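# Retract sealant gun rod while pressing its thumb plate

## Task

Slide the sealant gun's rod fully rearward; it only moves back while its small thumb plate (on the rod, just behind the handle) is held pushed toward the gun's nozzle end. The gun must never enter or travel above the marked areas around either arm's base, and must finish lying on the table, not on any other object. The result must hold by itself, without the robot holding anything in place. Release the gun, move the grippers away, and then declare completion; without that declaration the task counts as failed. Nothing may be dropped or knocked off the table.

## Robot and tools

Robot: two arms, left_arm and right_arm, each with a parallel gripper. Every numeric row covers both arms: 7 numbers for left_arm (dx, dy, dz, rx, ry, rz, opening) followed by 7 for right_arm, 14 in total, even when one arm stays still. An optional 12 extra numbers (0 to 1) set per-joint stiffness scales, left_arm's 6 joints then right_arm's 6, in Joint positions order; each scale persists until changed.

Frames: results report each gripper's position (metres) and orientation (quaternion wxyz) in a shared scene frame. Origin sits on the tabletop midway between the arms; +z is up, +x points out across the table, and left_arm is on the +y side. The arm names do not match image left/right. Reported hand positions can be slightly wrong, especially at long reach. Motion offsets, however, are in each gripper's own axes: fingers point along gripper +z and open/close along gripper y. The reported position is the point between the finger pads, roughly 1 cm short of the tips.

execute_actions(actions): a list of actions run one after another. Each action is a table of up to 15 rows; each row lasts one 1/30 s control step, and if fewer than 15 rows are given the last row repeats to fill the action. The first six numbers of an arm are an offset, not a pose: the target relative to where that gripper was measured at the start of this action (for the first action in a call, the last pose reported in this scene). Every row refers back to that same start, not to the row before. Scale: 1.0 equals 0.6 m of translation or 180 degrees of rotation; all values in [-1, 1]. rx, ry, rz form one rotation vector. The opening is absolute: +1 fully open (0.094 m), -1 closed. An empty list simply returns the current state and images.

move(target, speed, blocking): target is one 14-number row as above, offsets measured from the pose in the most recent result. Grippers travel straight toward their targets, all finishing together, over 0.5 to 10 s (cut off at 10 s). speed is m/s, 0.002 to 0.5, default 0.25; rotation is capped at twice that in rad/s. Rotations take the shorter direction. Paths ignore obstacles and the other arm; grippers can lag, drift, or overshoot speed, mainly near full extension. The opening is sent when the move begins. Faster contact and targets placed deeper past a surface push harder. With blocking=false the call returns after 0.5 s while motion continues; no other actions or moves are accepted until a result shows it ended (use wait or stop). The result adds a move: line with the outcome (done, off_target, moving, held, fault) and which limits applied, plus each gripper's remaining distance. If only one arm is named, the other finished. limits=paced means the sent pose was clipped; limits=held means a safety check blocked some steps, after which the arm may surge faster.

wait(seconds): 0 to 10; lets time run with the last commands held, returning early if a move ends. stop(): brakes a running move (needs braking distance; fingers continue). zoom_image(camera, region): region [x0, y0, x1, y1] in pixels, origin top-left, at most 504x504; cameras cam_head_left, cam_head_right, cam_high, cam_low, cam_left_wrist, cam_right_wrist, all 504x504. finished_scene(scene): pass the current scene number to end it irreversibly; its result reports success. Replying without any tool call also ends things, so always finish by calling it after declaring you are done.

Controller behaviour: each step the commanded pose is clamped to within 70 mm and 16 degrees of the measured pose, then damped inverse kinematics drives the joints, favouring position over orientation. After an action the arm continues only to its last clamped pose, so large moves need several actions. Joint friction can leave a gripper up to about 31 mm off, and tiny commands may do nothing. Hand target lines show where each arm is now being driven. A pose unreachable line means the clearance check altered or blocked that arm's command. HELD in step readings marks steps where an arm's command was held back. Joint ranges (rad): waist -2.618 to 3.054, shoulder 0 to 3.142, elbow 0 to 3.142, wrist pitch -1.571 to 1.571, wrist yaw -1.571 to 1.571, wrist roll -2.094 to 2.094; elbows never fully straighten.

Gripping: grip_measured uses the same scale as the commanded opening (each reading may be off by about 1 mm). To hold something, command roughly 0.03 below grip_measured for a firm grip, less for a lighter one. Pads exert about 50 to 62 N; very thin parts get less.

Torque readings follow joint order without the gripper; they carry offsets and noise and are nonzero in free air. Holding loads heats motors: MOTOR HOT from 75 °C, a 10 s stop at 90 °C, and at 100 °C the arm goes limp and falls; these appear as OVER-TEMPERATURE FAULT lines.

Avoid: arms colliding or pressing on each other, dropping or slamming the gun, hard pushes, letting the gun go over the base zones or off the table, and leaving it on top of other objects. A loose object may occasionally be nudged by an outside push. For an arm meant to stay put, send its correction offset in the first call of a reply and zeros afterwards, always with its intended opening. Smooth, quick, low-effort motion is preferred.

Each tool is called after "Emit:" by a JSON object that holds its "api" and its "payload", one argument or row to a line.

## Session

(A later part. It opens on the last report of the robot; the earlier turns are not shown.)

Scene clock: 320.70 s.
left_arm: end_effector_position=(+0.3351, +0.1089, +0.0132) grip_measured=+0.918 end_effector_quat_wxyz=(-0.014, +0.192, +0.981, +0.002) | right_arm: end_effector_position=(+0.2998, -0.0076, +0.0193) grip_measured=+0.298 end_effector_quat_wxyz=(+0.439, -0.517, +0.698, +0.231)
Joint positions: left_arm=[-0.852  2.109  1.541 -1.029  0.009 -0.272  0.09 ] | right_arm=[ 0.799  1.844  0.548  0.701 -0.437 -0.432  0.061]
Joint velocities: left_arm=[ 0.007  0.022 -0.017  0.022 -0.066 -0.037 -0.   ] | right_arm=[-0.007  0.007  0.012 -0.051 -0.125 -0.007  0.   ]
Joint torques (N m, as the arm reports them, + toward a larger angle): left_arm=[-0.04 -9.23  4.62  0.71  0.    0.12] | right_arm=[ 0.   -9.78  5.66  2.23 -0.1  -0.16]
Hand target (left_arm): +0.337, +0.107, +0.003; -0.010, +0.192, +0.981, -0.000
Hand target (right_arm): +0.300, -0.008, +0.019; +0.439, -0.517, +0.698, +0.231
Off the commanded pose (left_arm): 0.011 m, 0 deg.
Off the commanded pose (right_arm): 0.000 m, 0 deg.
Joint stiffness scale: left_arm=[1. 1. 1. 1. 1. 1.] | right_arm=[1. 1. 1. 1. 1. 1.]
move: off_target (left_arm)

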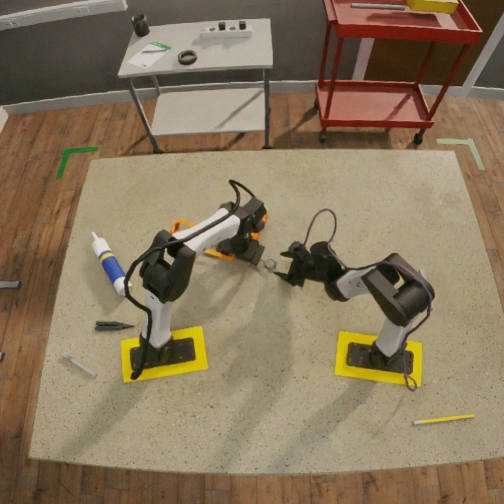

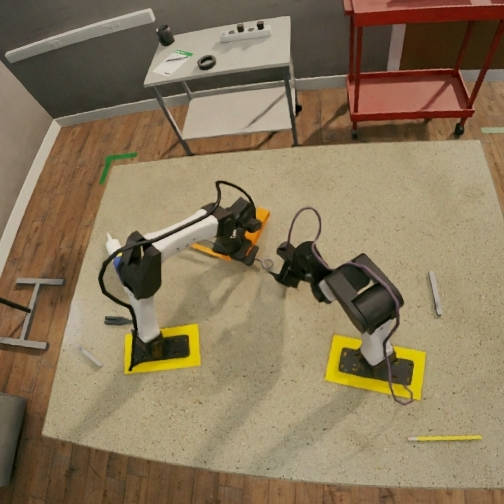

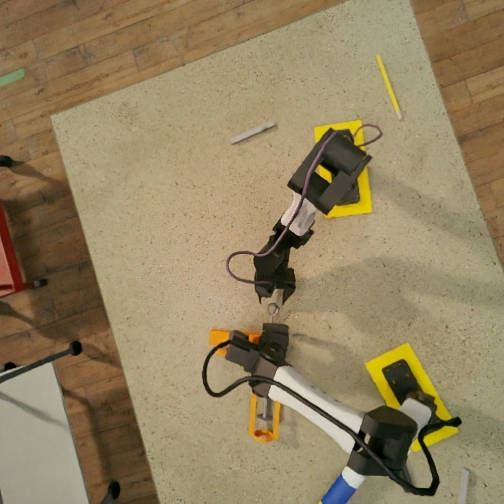

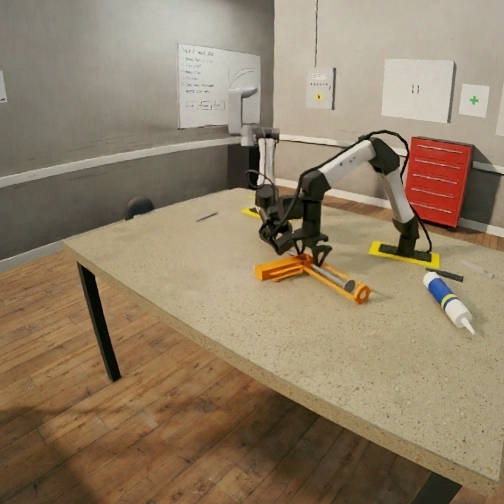

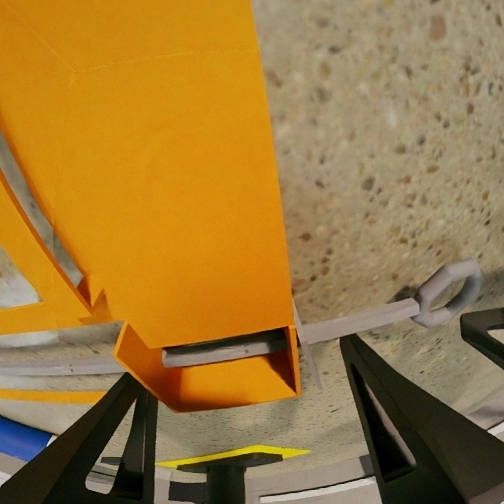

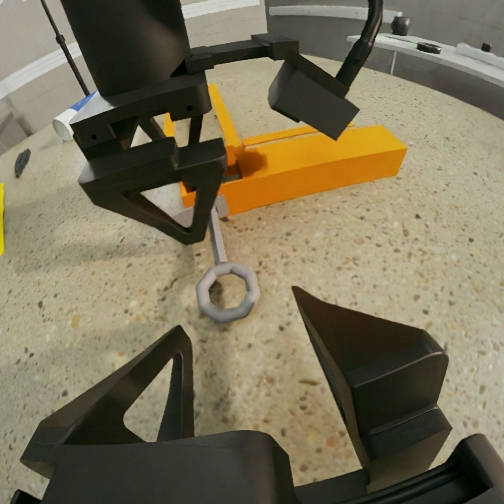

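Emit:
{"api": "execute_actions", "payload": {
  "actions": [
    [[0,0,0,0,0,0,0.5, 0,0,0,0,0,0,0.3]],
    [[0,0,0,0,0,0,0.25, 0,0,0,0,0,0,0.3]],
    [[0,0,0,0,0,0,0.1, 0,0,0,0,0,0,0.3]],
    [[0,0,0,0,0,0,0.0, 0,0,0,0,0,0,0.3]]
  ]
}}

Emit:
{"api": "zoom_image", "payload": {
  "camera": "cam_right_wrist",
  "region": [130, 130, 290, 260]
}}

Scene clock: 327.87 s.
left_arm: end_effector_position=(+0.3361, +0.1106, +0.0133) grip_measured=+0.160 end_effector_quat_wxyz=(-0.012, +0.191, +0.981, +0.007) | right_arm: end_effector_position=(+0.2998, -0.0076, +0.0193) grip_measured=+0.298 end_effector_quat_wxyz=(+0.439, -0.517, +0.698, +0.231)
Joint positions: left_arm=[-0.852  2.109  1.541 -1.03  -0.002 -0.274  0.055] | right_arm=[ 0.799  1.844  0.548  0.701 -0.437 -0.432  0.061]
Joint velocities: left_arm=[ 0.002 -0.007 -0.022 -0.051  0.007 -0.081  0.   ] | right_arm=[-0.007 -0.007  0.002 -0.081  0.007  0.051  0.001]
Joint torques (N m, as the arm reports them, + toward a larger angle): left_arm=[  0.04 -10.44   6.02   0.34  -0.02   0.12] | right_arm=[ 0.02 -9.8   5.65  2.23 -0.1  -0.16]
Hand target (left_arm): +0.336, +0.111, +0.013; -0.012, +0.191, +0.981, +0.007
Hand target (right_arm): +0.300, -0.008, +0.019; +0.439, -0.517, +0.698, +0.231
Off the commanded pose (left_arm): 0.000 m, 0 deg.
Off the commanded pose (right_arm): 0.000 m, 0 deg.
Joint stiffness scale: left_arm=[1. 1. 1. 1. 1. 1.] | right_arm=[1. 1. 1. 1. 1. 1.]
Step readings (end_effector_position; steps 1 to 15: 1st action; 16 to 30: 2nd action; 31 to 45: 3rd action; 46 to 60: 4th action):
0: left_arm (+0.3351, +0.1089, +0.0132) | right_arm (+0.2998, -0.0076, +0.0193)
1: left_arm (+0.3352, +0.1093, +0.0133) | right_arm (+0.2998, -0.0076, +0.0193)
2: left_arm (+0.3356, +0.1098, +0.0132) | right_arm (+0.2998, -0.0076, +0.0193)
4: left_arm (+0.3356, +0.1098, +0.0132) | right_arm (+0.2998, -0.0076, +0.0193)
8: left_arm (+0.3356, +0.1098, +0.0132) | right_arm (+0.2998, -0.0076, +0.0193)
15: left_arm (+0.3356, +0.1098, +0.0132) | right_arm (+0.2998, -0.0076, +0.0193)
16: left_arm (+0.3355, +0.1097, +0.0132) | right_arm (+0.2998, -0.0076, +0.0193)
17: left_arm (+0.3357, +0.1098, +0.0132) | right_arm (+0.2998, -0.0076, +0.0193)
19: left_arm (+0.3357, +0.1101, +0.0132) | right_arm (+0.2998, -0.0076, +0.0193)
23: left_arm (+0.3357, +0.1101, +0.0132) | right_arm (+0.2998, -0.0076, +0.0193)
30: left_arm (+0.3357, +0.1101, +0.0132) | right_arm (+0.2998, -0.0076, +0.0193)
31: left_arm (+0.3359, +0.1104, +0.0132) | right_arm (+0.2998, -0.0076, +0.0193)
32: left_arm (+0.3361, +0.1106, +0.0133) | right_arm (+0.2998, -0.0076, +0.0193)
34: left_arm (+0.3361, +0.1106, +0.0133) | right_arm (+0.2998, -0.0076, +0.0193)
38: left_arm (+0.3361, +0.1106, +0.0133) | right_arm (+0.2998, -0.0076, +0.0193)
45: left_arm (+0.3361, +0.1106, +0.0133) | right_arm (+0.2998, -0.0076, +0.0193)
46: left_arm (+0.3361, +0.1106, +0.0133) | right_arm (+0.2998, -0.0076, +0.0193)
47: left_arm (+0.3361, +0.1106, +0.0133) | right_arm (+0.2998, -0.0076, +0.0193)
49: left_arm (+0.3361, +0.1106, +0.0133) | right_arm (+0.2998, -0.0076, +0.0193)
53: left_arm (+0.3361, +0.1106, +0.0133) | right_arm (+0.2998, -0.0076, +0.0193)
60: end_effector_position above

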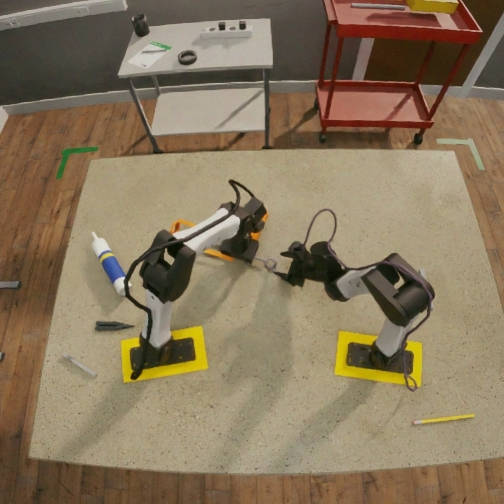

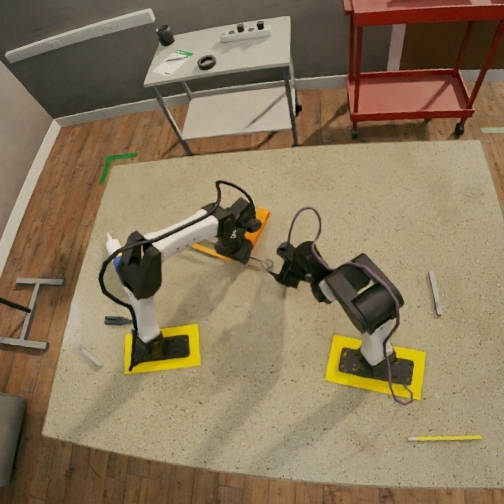

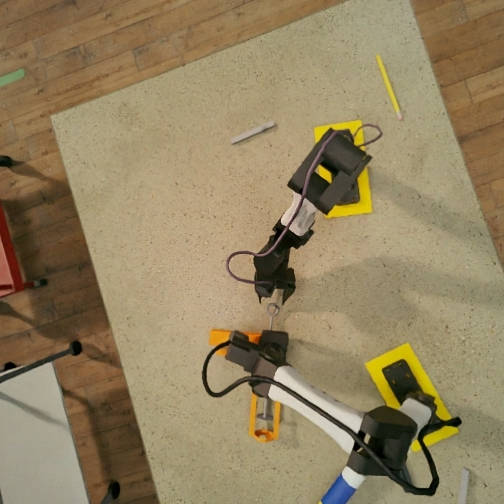

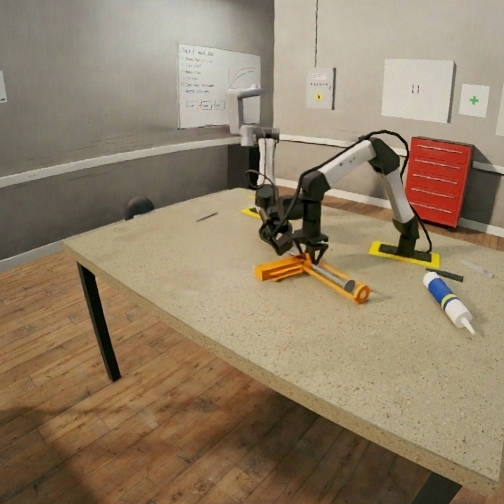

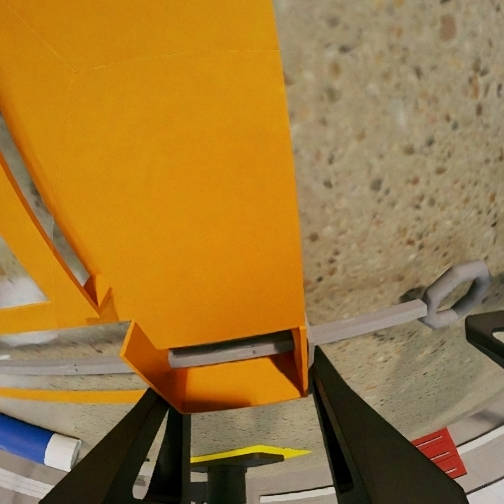

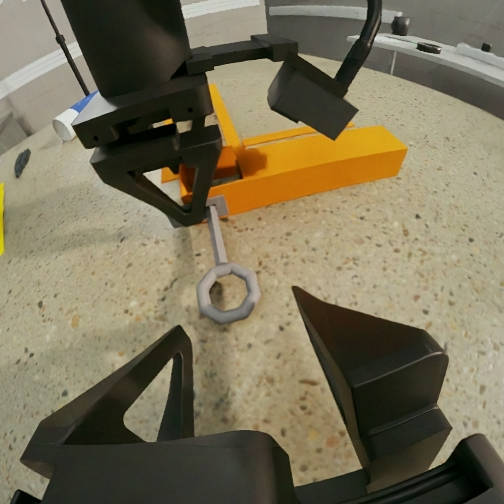

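Region (130, 130, 290, 260) of cam_right_wrist's 504x504 image, scaled by 3.150, with more detail than that image has; it fills the top 410 rows of this view, and the rest is white.

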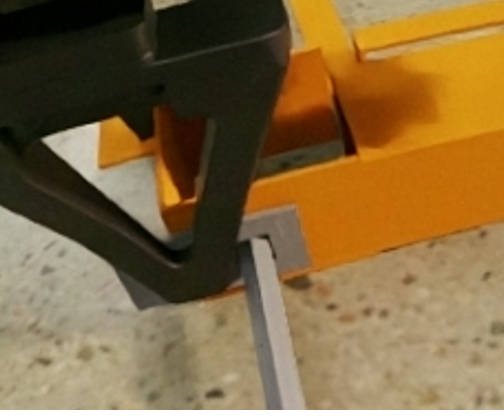

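Emit:
{"api": "move", "payload": {
  "target": [0,0,0,0,0,0,0.08, -0.0093,0.006,0.066,0,0,0.049,0.3],
  "speed": 0.05
}}

Emit:
{"api": "zoom_image", "payload": {
  "camera": "cam_head_left",
  "region": [210, 210, 330, 290]
}}

Scene clock: 340.07 s.
left_arm: end_effector_position=(+0.3361, +0.1106, +0.0133) grip_measured=+0.160 end_effector_quat_wxyz=(-0.012, +0.191, +0.981, +0.007) | right_arm: end_effector_position=(+0.3085, +0.0215, +0.0069) grip_measured=+0.298 end_effector_quat_wxyz=(+0.419, -0.466, +0.734, +0.263)
Joint positions: left_arm=[-0.852  2.109  1.541 -1.03  -0.002 -0.274  0.055] | right_arm=[ 0.86   1.961  0.644  0.732 -0.389 -0.25   0.061]
Joint velocities: left_arm=[ 0.012 -0.007  0.012 -0.037  0.051 -0.037 -0.   ] | right_arm=[-0.027  0.007  0.022  0.022 -0.007 -0.051  0.   ]
Joint torques (N m, as the arm reports them, + toward a larger angle): left_arm=[  0.02 -10.44   6.02   0.34  -0.02   0.12] | right_arm=[ 0.73 -8.35  7.38  2.31  0.02 -0.08]
Hand target (left_arm): +0.336, +0.111, +0.013; -0.012, +0.191, +0.981, +0.007
Hand target (right_arm): +0.312, +0.027, +0.004; +0.420, -0.463, +0.735, +0.263
Off the commanded pose (left_arm): 0.000 m, 0 deg.
Off the commanded pose (right_arm): 0.007 m, 1 deg.
Joint stiffness scale: left_arm=[1. 1. 1. 1. 1. 1.] | right_arm=[1. 1. 1. 1. 1. 1.]
move: done

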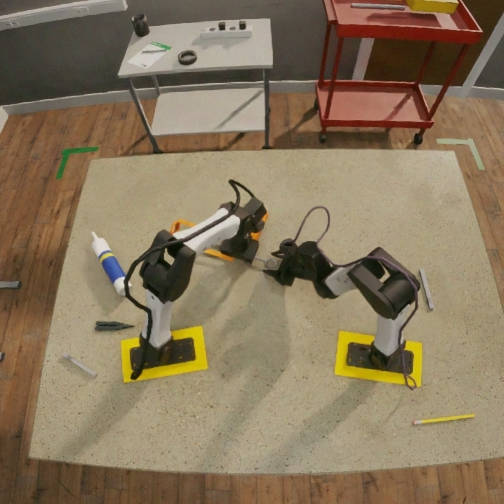

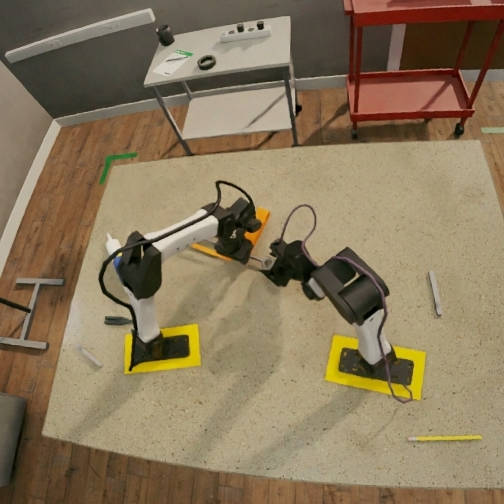

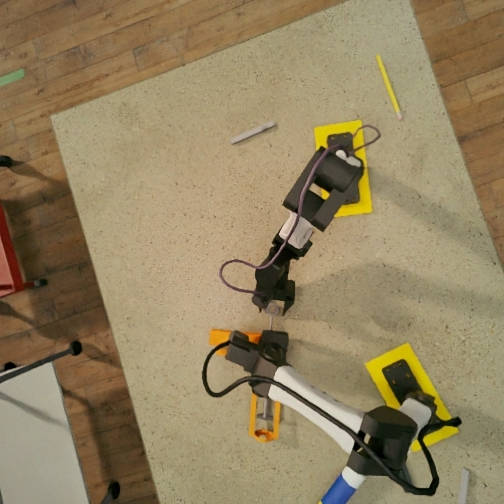

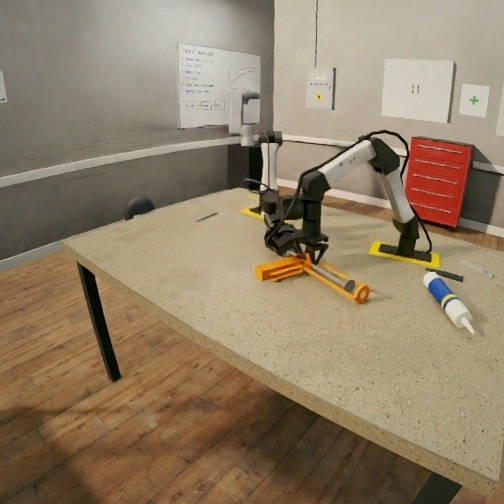

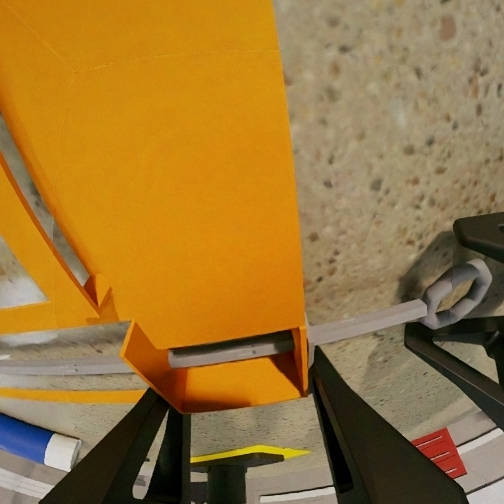

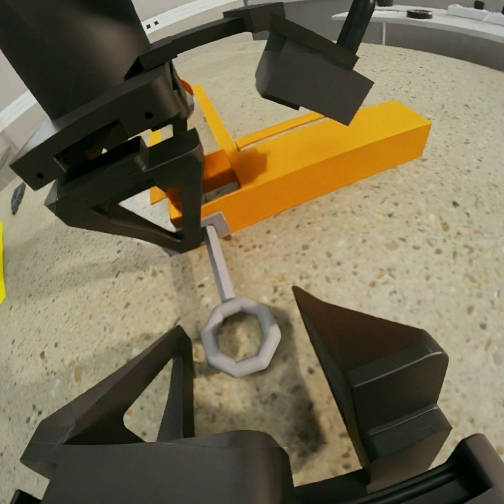

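Region (210, 210, 330, 290) of cam_head_left's 504x504 image, scaled by 4.200, with more detail than that image has.

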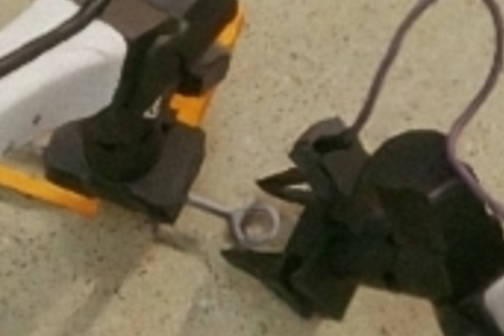

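Emit:
{"api": "execute_actions", "payload": {
  "actions": [
    [[0,0,0,0,0,0,0.08, 0,0.012,0,0,0,0,0.0]],
    [[0,0,0,0,0,0,0.08, 0,0,0,0,0,0,-0.2]],
    [[0,0,0,0,0,0,0.08, 0,0,0,0,0,0,-0.4]]
  ]
}}

Scene clock: 351.00 s.
left_arm: end_effector_position=(+0.3349, +0.1112, +0.0133) grip_measured=+0.160 end_effector_quat_wxyz=(-0.014, +0.195, +0.981, +0.008) | right_arm: end_effector_position=(+0.3078, +0.0241, +0.0077) grip_measured=-0.246 end_effector_quat_wxyz=(+0.423, -0.467, +0.732, +0.259)
Joint positions: left_arm=[-0.852  2.109  1.541 -1.035 -0.001 -0.266  0.055] | right_arm=[ 0.873  1.961  0.644  0.74  -0.371 -0.25   0.035]
Joint velocities: left_arm=[ 0.002 -0.017  0.002 -0.051 -0.051 -0.022 -0.   ] | right_arm=[-0.022  0.012 -0.002 -0.022 -0.007 -0.051 -0.001]
Joint torques (N m, as the arm reports them, + toward a larger angle): left_arm=[  0.03 -10.45   6.02   0.33  -0.03   0.08] | right_arm=[  0.02 -11.06   5.55   2.26  -0.07  -0.13]
Hand target (left_arm): +0.335, +0.111, +0.013; -0.014, +0.193, +0.981, +0.008
Hand target (right_arm): +0.308, +0.024, +0.008; +0.422, -0.466, +0.733, +0.260
Off the commanded pose (left_arm): 0.000 m, 0 deg.
Off the commanded pose (right_arm): 0.000 m, 0 deg.
Joint stiffness scale: left_arm=[1. 1. 1. 1. 1. 1.] | right_arm=[1. 1. 1. 1. 1. 1.]
Step readings (end_effector_position; steps 1 to 15: 1st action; 16 to 30: 2nd action; 31 to 45: 3rd action):
0: left_arm (+0.3361, +0.1106, +0.0133) | right_arm (+0.3088, +0.0214, +0.0070)
1: left_arm (+0.3361, +0.1106, +0.0133) | right_arm (+0.3085, +0.0218, +0.0070)
2: left_arm (+0.3361, +0.1106, +0.0133) | right_arm (+0.3079, +0.0225, +0.0070)
4: left_arm (+0.3361, +0.1106, +0.0133) | right_arm (+0.3060, +0.0245, +0.0072)
8: left_arm (+0.3361, +0.1106, +0.0133) | right_arm (+0.3054, +0.0253, +0.0074)
15: left_arm (+0.3361, +0.1106, +0.0133) | right_arm (+0.3056, +0.0253, +0.0075)
16: left_arm (+0.3356, +0.1109, +0.0133) | right_arm (+0.3063, +0.0249, +0.0074)
17: left_arm (+0.3352, +0.1112, +0.0133) | right_arm (+0.3072, +0.0243, +0.0075)
19: left_arm (+0.3351, +0.1112, +0.0133) | right_arm (+0.3078, +0.0240, +0.0076)
23: left_arm (+0.3351, +0.1112, +0.0133) | right_arm (+0.3078, +0.0240, +0.0076)
30: left_arm (+0.3351, +0.1112, +0.0133) | right_arm (+0.3078, +0.0240, +0.0076)
31: left_arm (+0.3350, +0.1113, +0.0133) | right_arm (+0.3078, +0.0240, +0.0076)
32: left_arm (+0.3349, +0.1112, +0.0133) | right_arm (+0.3078, +0.0241, +0.0077)
34: left_arm (+0.3349, +0.1112, +0.0133) | right_arm (+0.3078, +0.0241, +0.0077)
38: left_arm (+0.3349, +0.1112, +0.0133) | right_arm (+0.3078, +0.0241, +0.0077)
45: end_effector_position above

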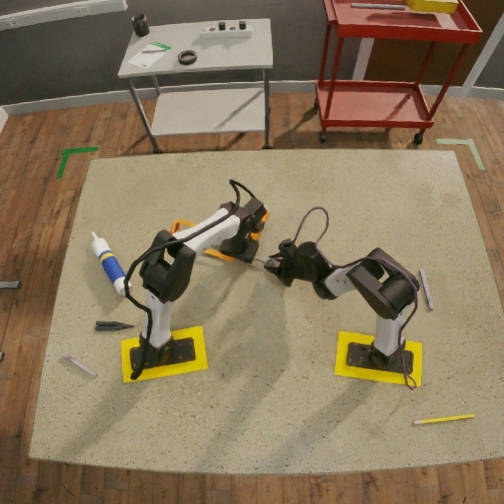

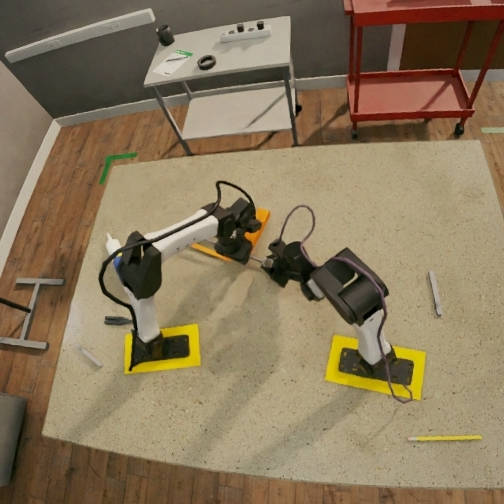

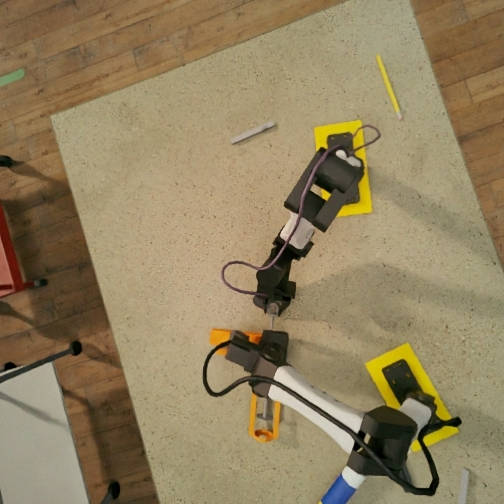

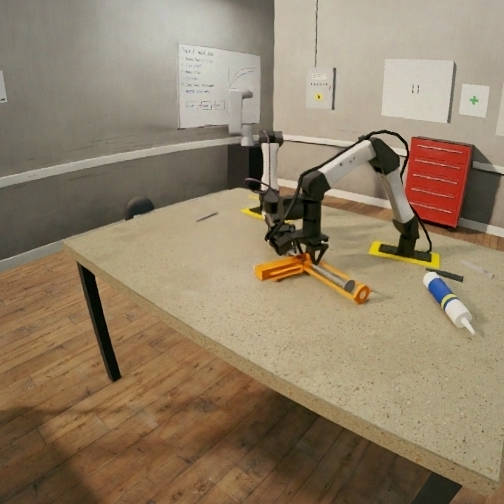

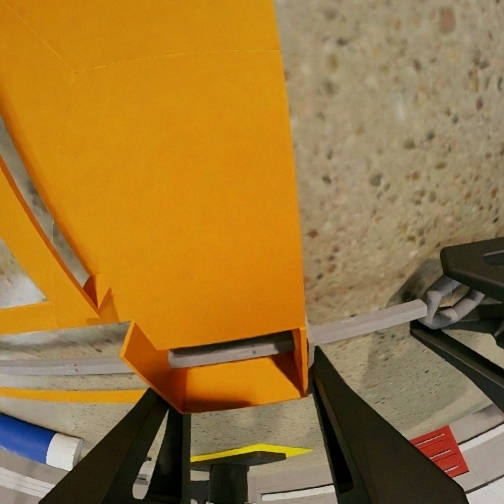

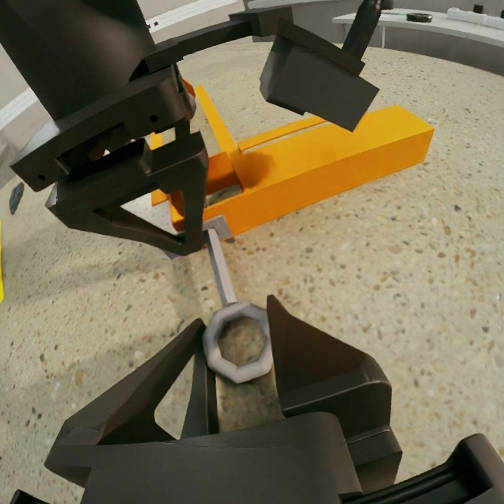

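Emit:
{"api": "move", "payload": {
  "target": [0,0,0,0,0,0,0.08, 0.0508,-0.0051,-0.086,0,0,0,-0.4],
  "speed": 0.04
}}

Scene clock: 358.50 s.
left_arm: end_effector_position=(+0.3333, +0.1091, +0.0133) grip_measured=+0.160 end_effector_quat_wxyz=(-0.015, +0.196, +0.980, +0.006) | right_arm: end_effector_position=(+0.2890, -0.0202, +0.0071) grip_measured=-0.246 end_effector_quat_wxyz=(+0.423, -0.468, +0.731, +0.263)
Joint positions: left_arm=[-0.857  2.109  1.541 -1.035  0.003 -0.269  0.055] | right_arm=[ 0.782  1.867  0.474  0.797 -0.454 -0.303  0.035]
Joint velocities: left_arm=[ 0.002  0.007  0.017 -0.051 -0.007 -0.037  0.001] | right_arm=[ 0.007 -0.007 -0.017 -0.11   0.066  0.007 -0.   ]
Joint torques (N m, as the arm reports them, + toward a larger angle): left_arm=[  0.37 -10.44   6.03   0.33  -0.06   0.15] | right_arm=[ -1.76 -11.82   1.97   2.32  -0.18  -0.25]
Hand target (left_arm): +0.335, +0.111, +0.013; -0.014, +0.195, +0.981, +0.008
Hand target (right_arm): +0.284, -0.030, +0.007; +0.423, -0.466, +0.732, +0.261
Off the commanded pose (left_arm): 0.003 m, 0 deg.
Off the commanded pose (right_arm): 0.012 m, 0 deg.
Joint stiffness scale: left_arm=[1. 1. 1. 1. 1. 1.] | right_arm=[1. 1. 1. 1. 1. 1.]
move: off_target (right_arm)

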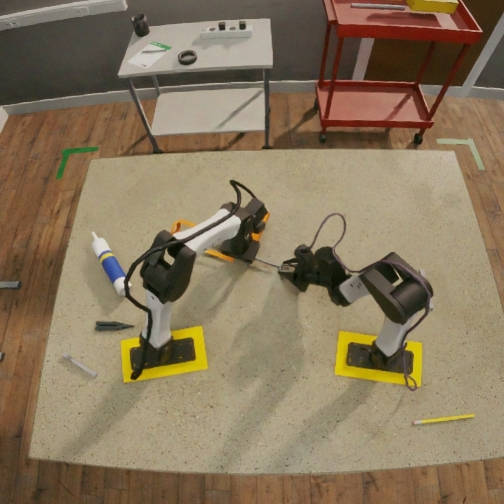

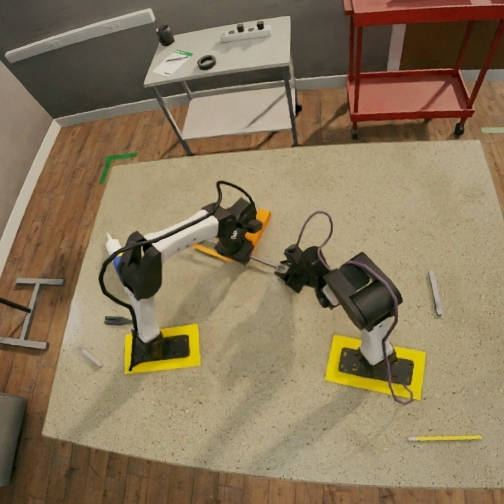

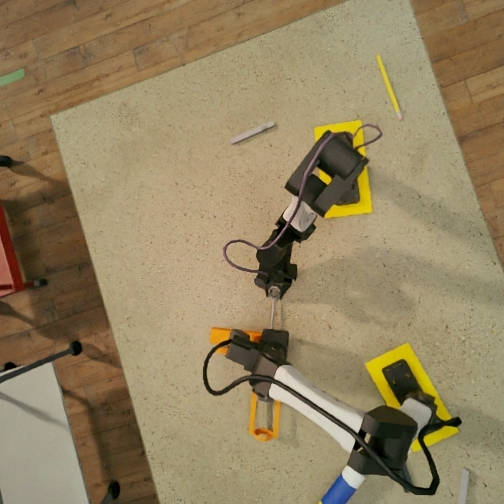

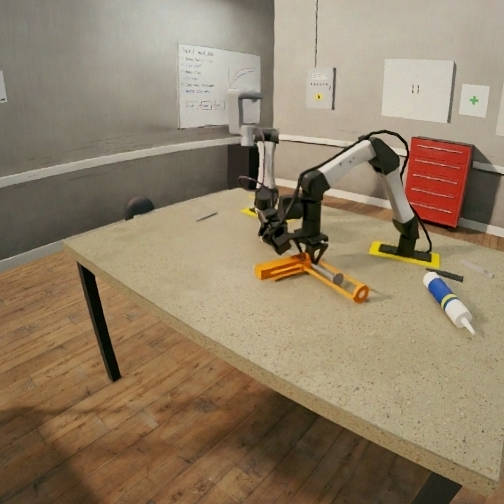

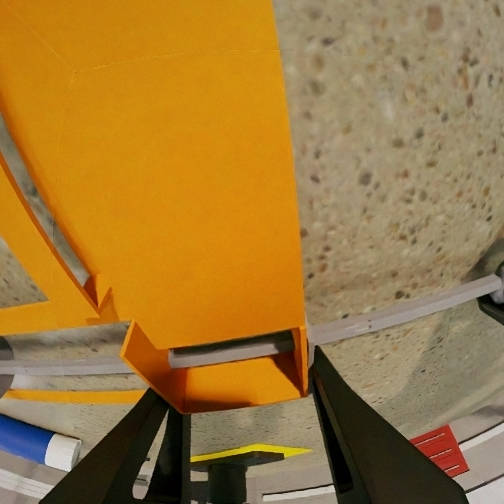

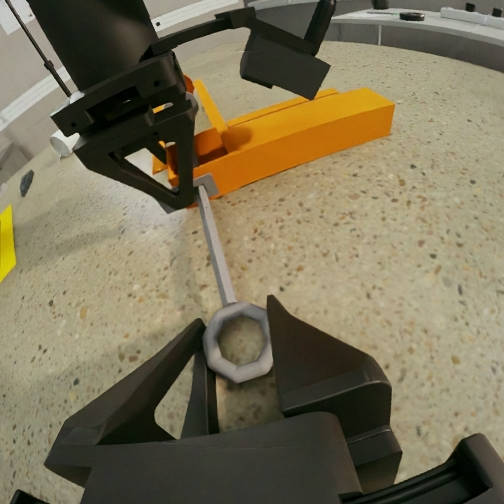

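Emit:
{"api": "move", "payload": {
  "target": [0,0,0,0,0,0,0.08, 0.0677,-0.0068,-0.1147,0,0,0,-0.4],
  "speed": 0.05
}}

Emit:
{"api": "zoom_image", "payload": {
  "camera": "cam_low",
  "region": [250, 220, 380, 310]
}}

Scene clock: 365.27 s.
left_arm: end_effector_position=(+0.3318, +0.1054, +0.0147) grip_measured=+0.160 end_effector_quat_wxyz=(-0.013, +0.194, +0.981, +0.002) | right_arm: end_effector_position=(+0.2646, -0.0823, +0.0090) grip_measured=-0.246 end_effector_quat_wxyz=(+0.429, -0.470, +0.723, +0.270)
Joint positions: left_arm=[-0.864  2.105  1.541 -1.032  0.009 -0.28   0.055] | right_arm=[ 0.588  1.734  0.276  0.811 -0.629 -0.433  0.035]
Joint velocities: left_arm=[-0.012 -0.022 -0.002  0.037 -0.037  0.037 -0.   ] | right_arm=[-0.032  0.022 -0.007  0.022 -0.051 -0.051 -0.   ]
Joint torques (N m, as the arm reports them, + toward a larger angle): left_arm=[  0.5  -10.1    6.12   0.33  -0.09   0.23] | right_arm=[-2.12 -9.85  1.73  2.   -0.15 -0.26]
Hand target (left_arm): +0.333, +0.109, +0.013; -0.015, +0.196, +0.980, +0.006
Hand target (right_arm): +0.258, -0.092, +0.006; +0.424, -0.465, +0.730, +0.266
Off the commanded pose (left_arm): 0.004 m, 1 deg.
Off the commanded pose (right_arm): 0.014 m, 1 deg.
Joint stiffness scale: left_arm=[1. 1. 1. 1. 1. 1.] | right_arm=[1. 1. 1. 1. 1. 1.]
move: off_target (right_arm)

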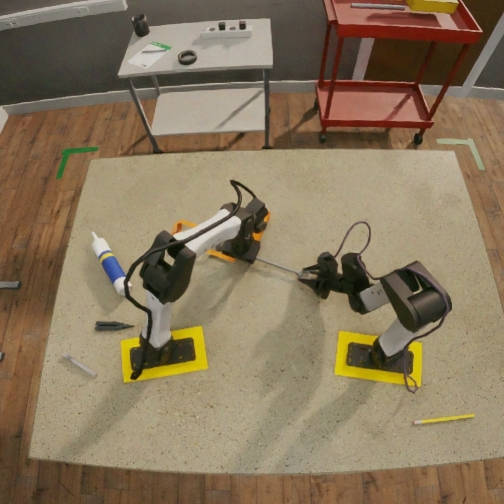

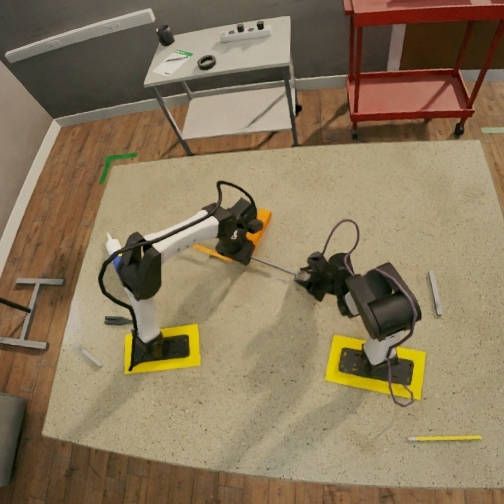

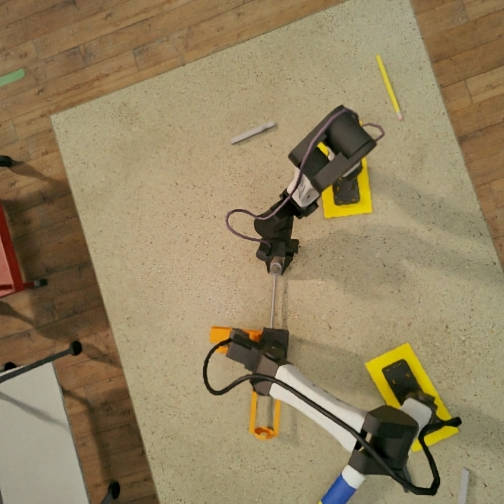

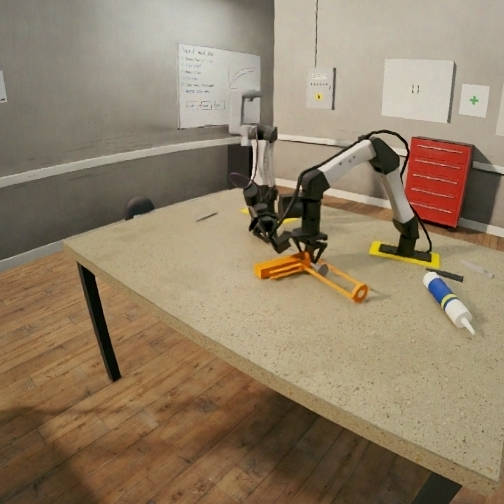

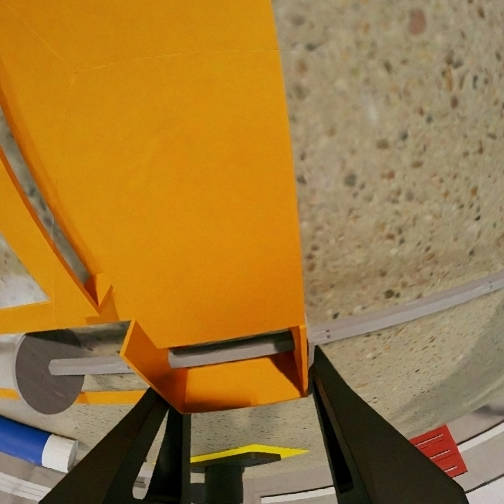

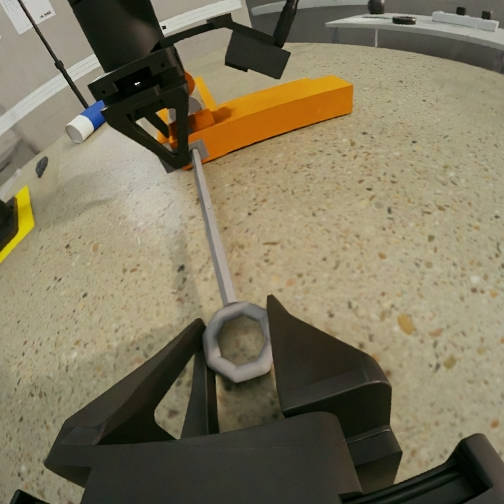

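Region (250, 220, 380, 310) of cam_low's 504x504 image, scaled by 3.877, with more detail than that image has; it fills the top 349 rows of this view, and the rest is white.

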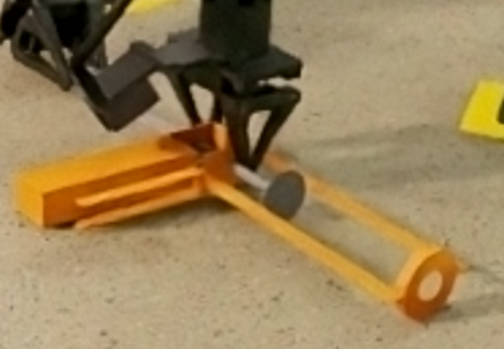

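Emit:
{"api": "move", "payload": {
  "target": [0,0,0,0,0,0,0.08, 0.0423,-0.0043,-0.0717,0,0,0,-0.4],
  "speed": 0.03
}}

Emit:
{"api": "zoom_image", "payload": {
  "camera": "cam_low",
  "region": [250, 220, 380, 310]
}}

Scene clock: 372.87 s.
left_arm: end_effector_position=(+0.3324, +0.1025, +0.0158) grip_measured=+0.160 end_effector_quat_wxyz=(-0.009, +0.190, +0.982, -0.002) | right_arm: end_effector_position=(+0.2536, -0.1189, +0.0112) grip_measured=-0.246 end_effector_quat_wxyz=(+0.436, -0.474, +0.714, +0.274)
Joint positions: left_arm=[-0.868  2.102  1.541 -1.024  0.012 -0.293  0.055] | right_arm=[ 0.417  1.656  0.206  0.731 -0.778 -0.576  0.035]
Joint velocities: left_arm=[-0.002 -0.002  0.007 -0.051  0.051  0.007 -0.001] | right_arm=[ 0.002 -0.007  0.002 -0.007 -0.081  0.007  0.   ]
Joint torques (N m, as the arm reports them, + toward a larger angle): left_arm=[  0.31 -10.18   6.09   0.3   -0.04   0.24] | right_arm=[-2.05 -8.69  1.93  1.8  -0.23 -0.23]
Hand target (left_arm): +0.332, +0.105, +0.015; -0.013, +0.194, +0.981, +0.001
Hand target (right_arm): +0.246, -0.127, +0.008; +0.431, -0.467, +0.722, +0.272
Off the commanded pose (left_arm): 0.003 m, 1 deg.
Off the commanded pose (right_arm): 0.013 m, 2 deg.
Joint stiffness scale: left_arm=[1. 1. 1. 1. 1. 1.] | right_arm=[1. 1. 1. 1. 1. 1.]
move: off_target (right_arm)

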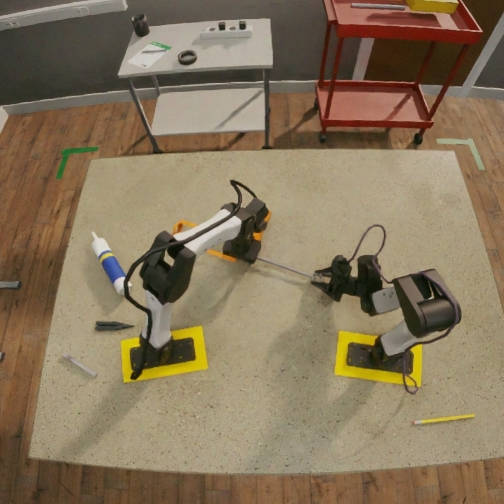

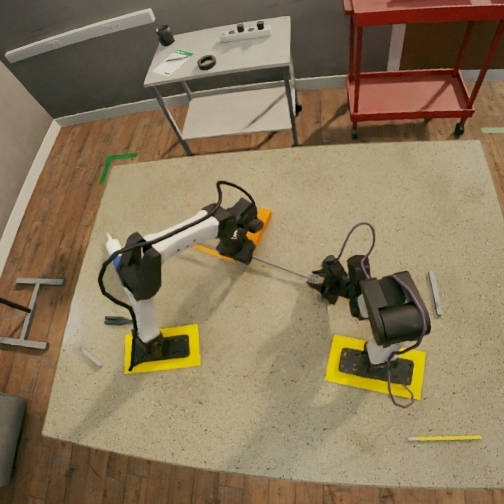

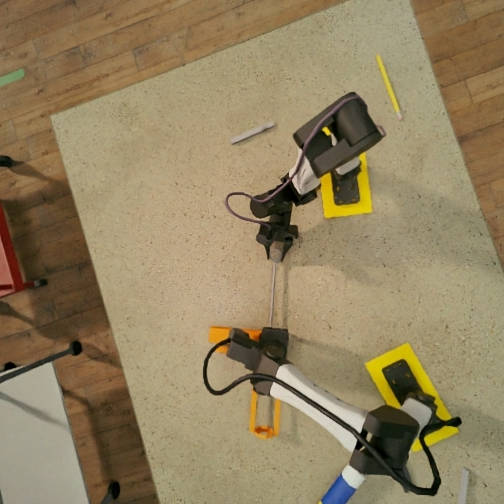

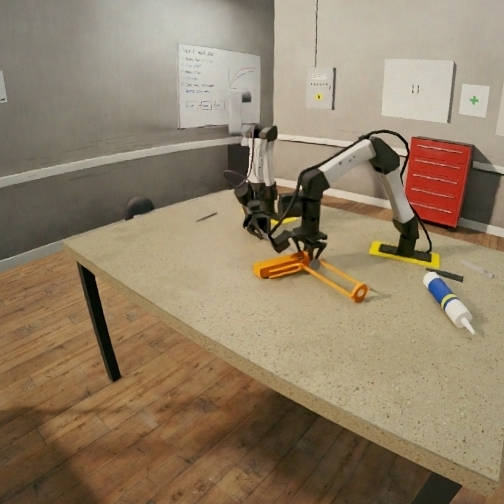

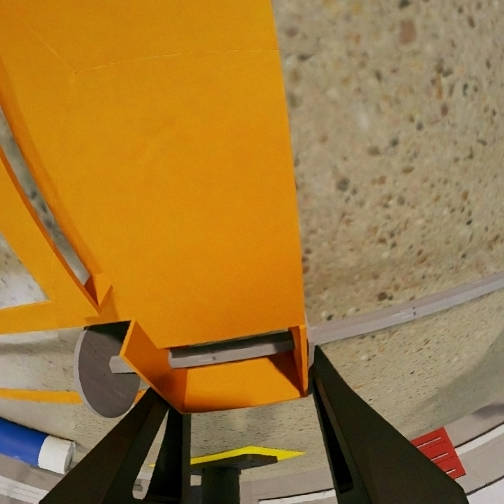

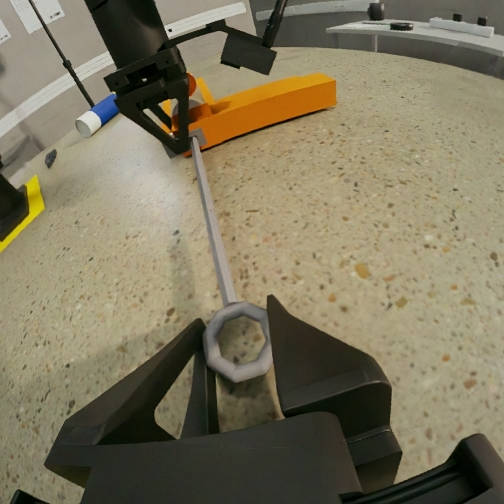

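Region (250, 220, 380, 310) of cam_low's 504x504 image, scaled by 3.877, with more detail than that image has; it fills the top 349 rows of this view, and the rest is white.

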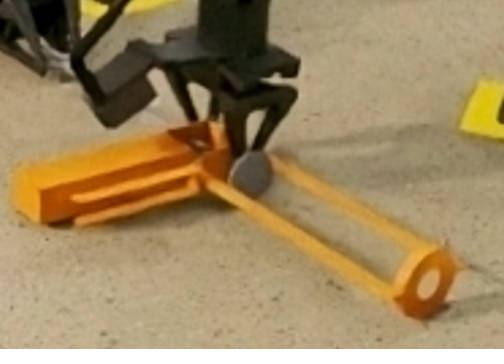

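Emit:
{"api": "execute_actions", "payload": {
  "actions": []
}}

Scene clock: 384.13 s.
left_arm: end_effector_position=(+0.3324, +0.1025, +0.0158) grip_measured=+0.160 end_effector_quat_wxyz=(-0.009, +0.190, +0.982, -0.002) | right_arm: end_effector_position=(+0.2535, -0.1189, +0.0112) grip_measured=-0.246 end_effector_quat_wxyz=(+0.436, -0.474, +0.714, +0.274)
Joint positions: left_arm=[-0.868  2.102  1.541 -1.024  0.012 -0.293  0.055] | right_arm=[ 0.417  1.655  0.206  0.73  -0.779 -0.577  0.035]
Joint velocities: left_arm=[-0.012 -0.012  0.012 -0.051 -0.022 -0.022  0.   ] | right_arm=[-0.027  0.007 -0.002 -0.022  0.007 -0.007 -0.001]
Joint torques (N m, as the arm reports them, + toward a larger angle): left_arm=[  0.25 -10.2    6.06   0.3   -0.04   0.24] | right_arm=[-2.12 -8.69  1.93  1.77 -0.23 -0.26]
Hand target (left_arm): +0.332, +0.105, +0.015; -0.013, +0.194, +0.981, +0.001
Hand target (right_arm): +0.246, -0.127, +0.008; +0.431, -0.468, +0.722, +0.272
Off the commanded pose (left_arm): 0.003 m, 1 deg.
Off the commanded pose (right_arm): 0.013 m, 2 deg.
Joint stiffness scale: left_arm=[1. 1. 1. 1. 1. 1.] | right_arm=[1. 1. 1. 1. 1. 1.]

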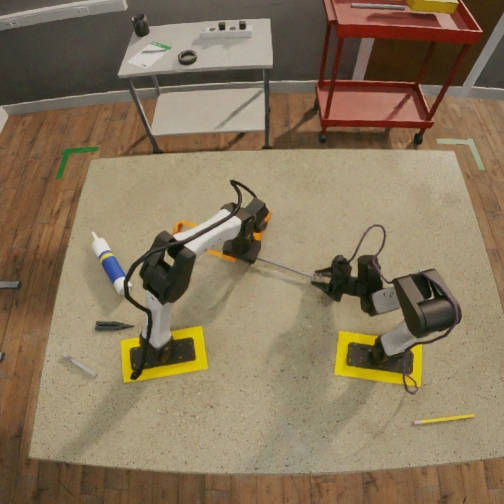

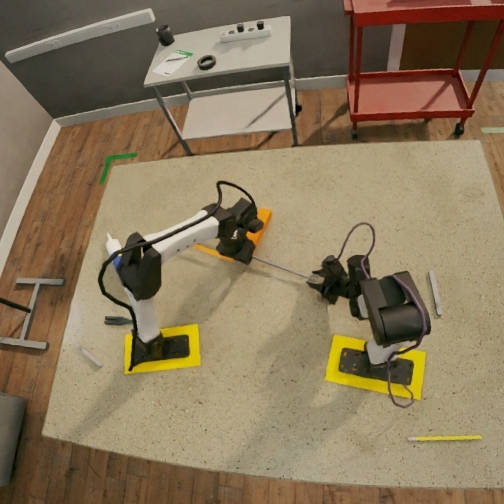

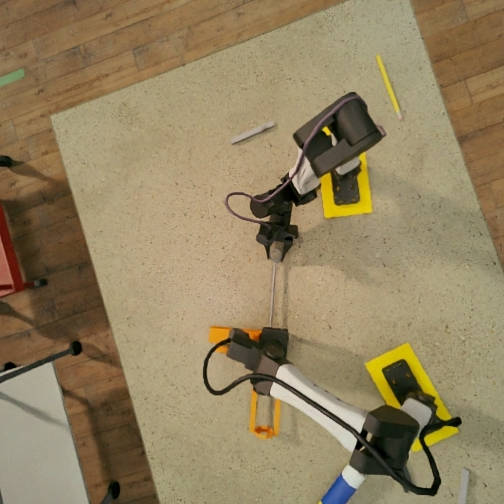

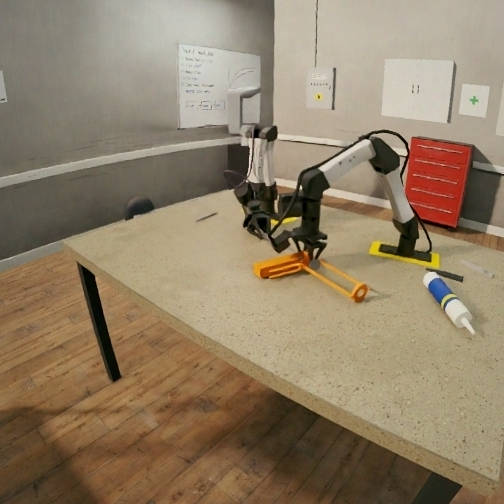

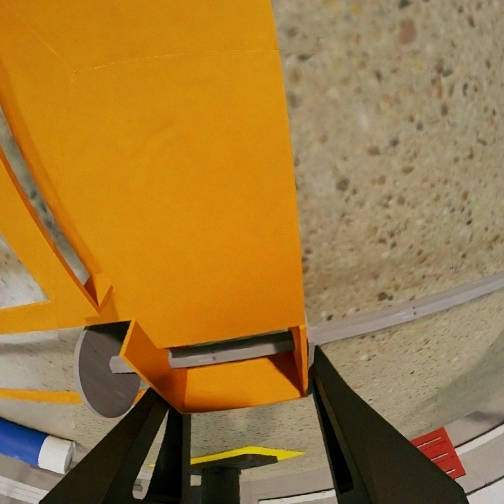

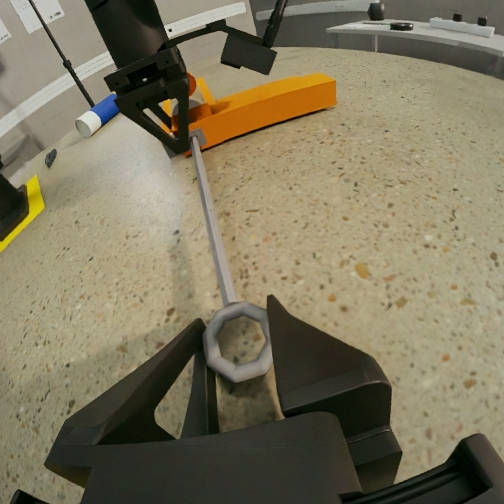

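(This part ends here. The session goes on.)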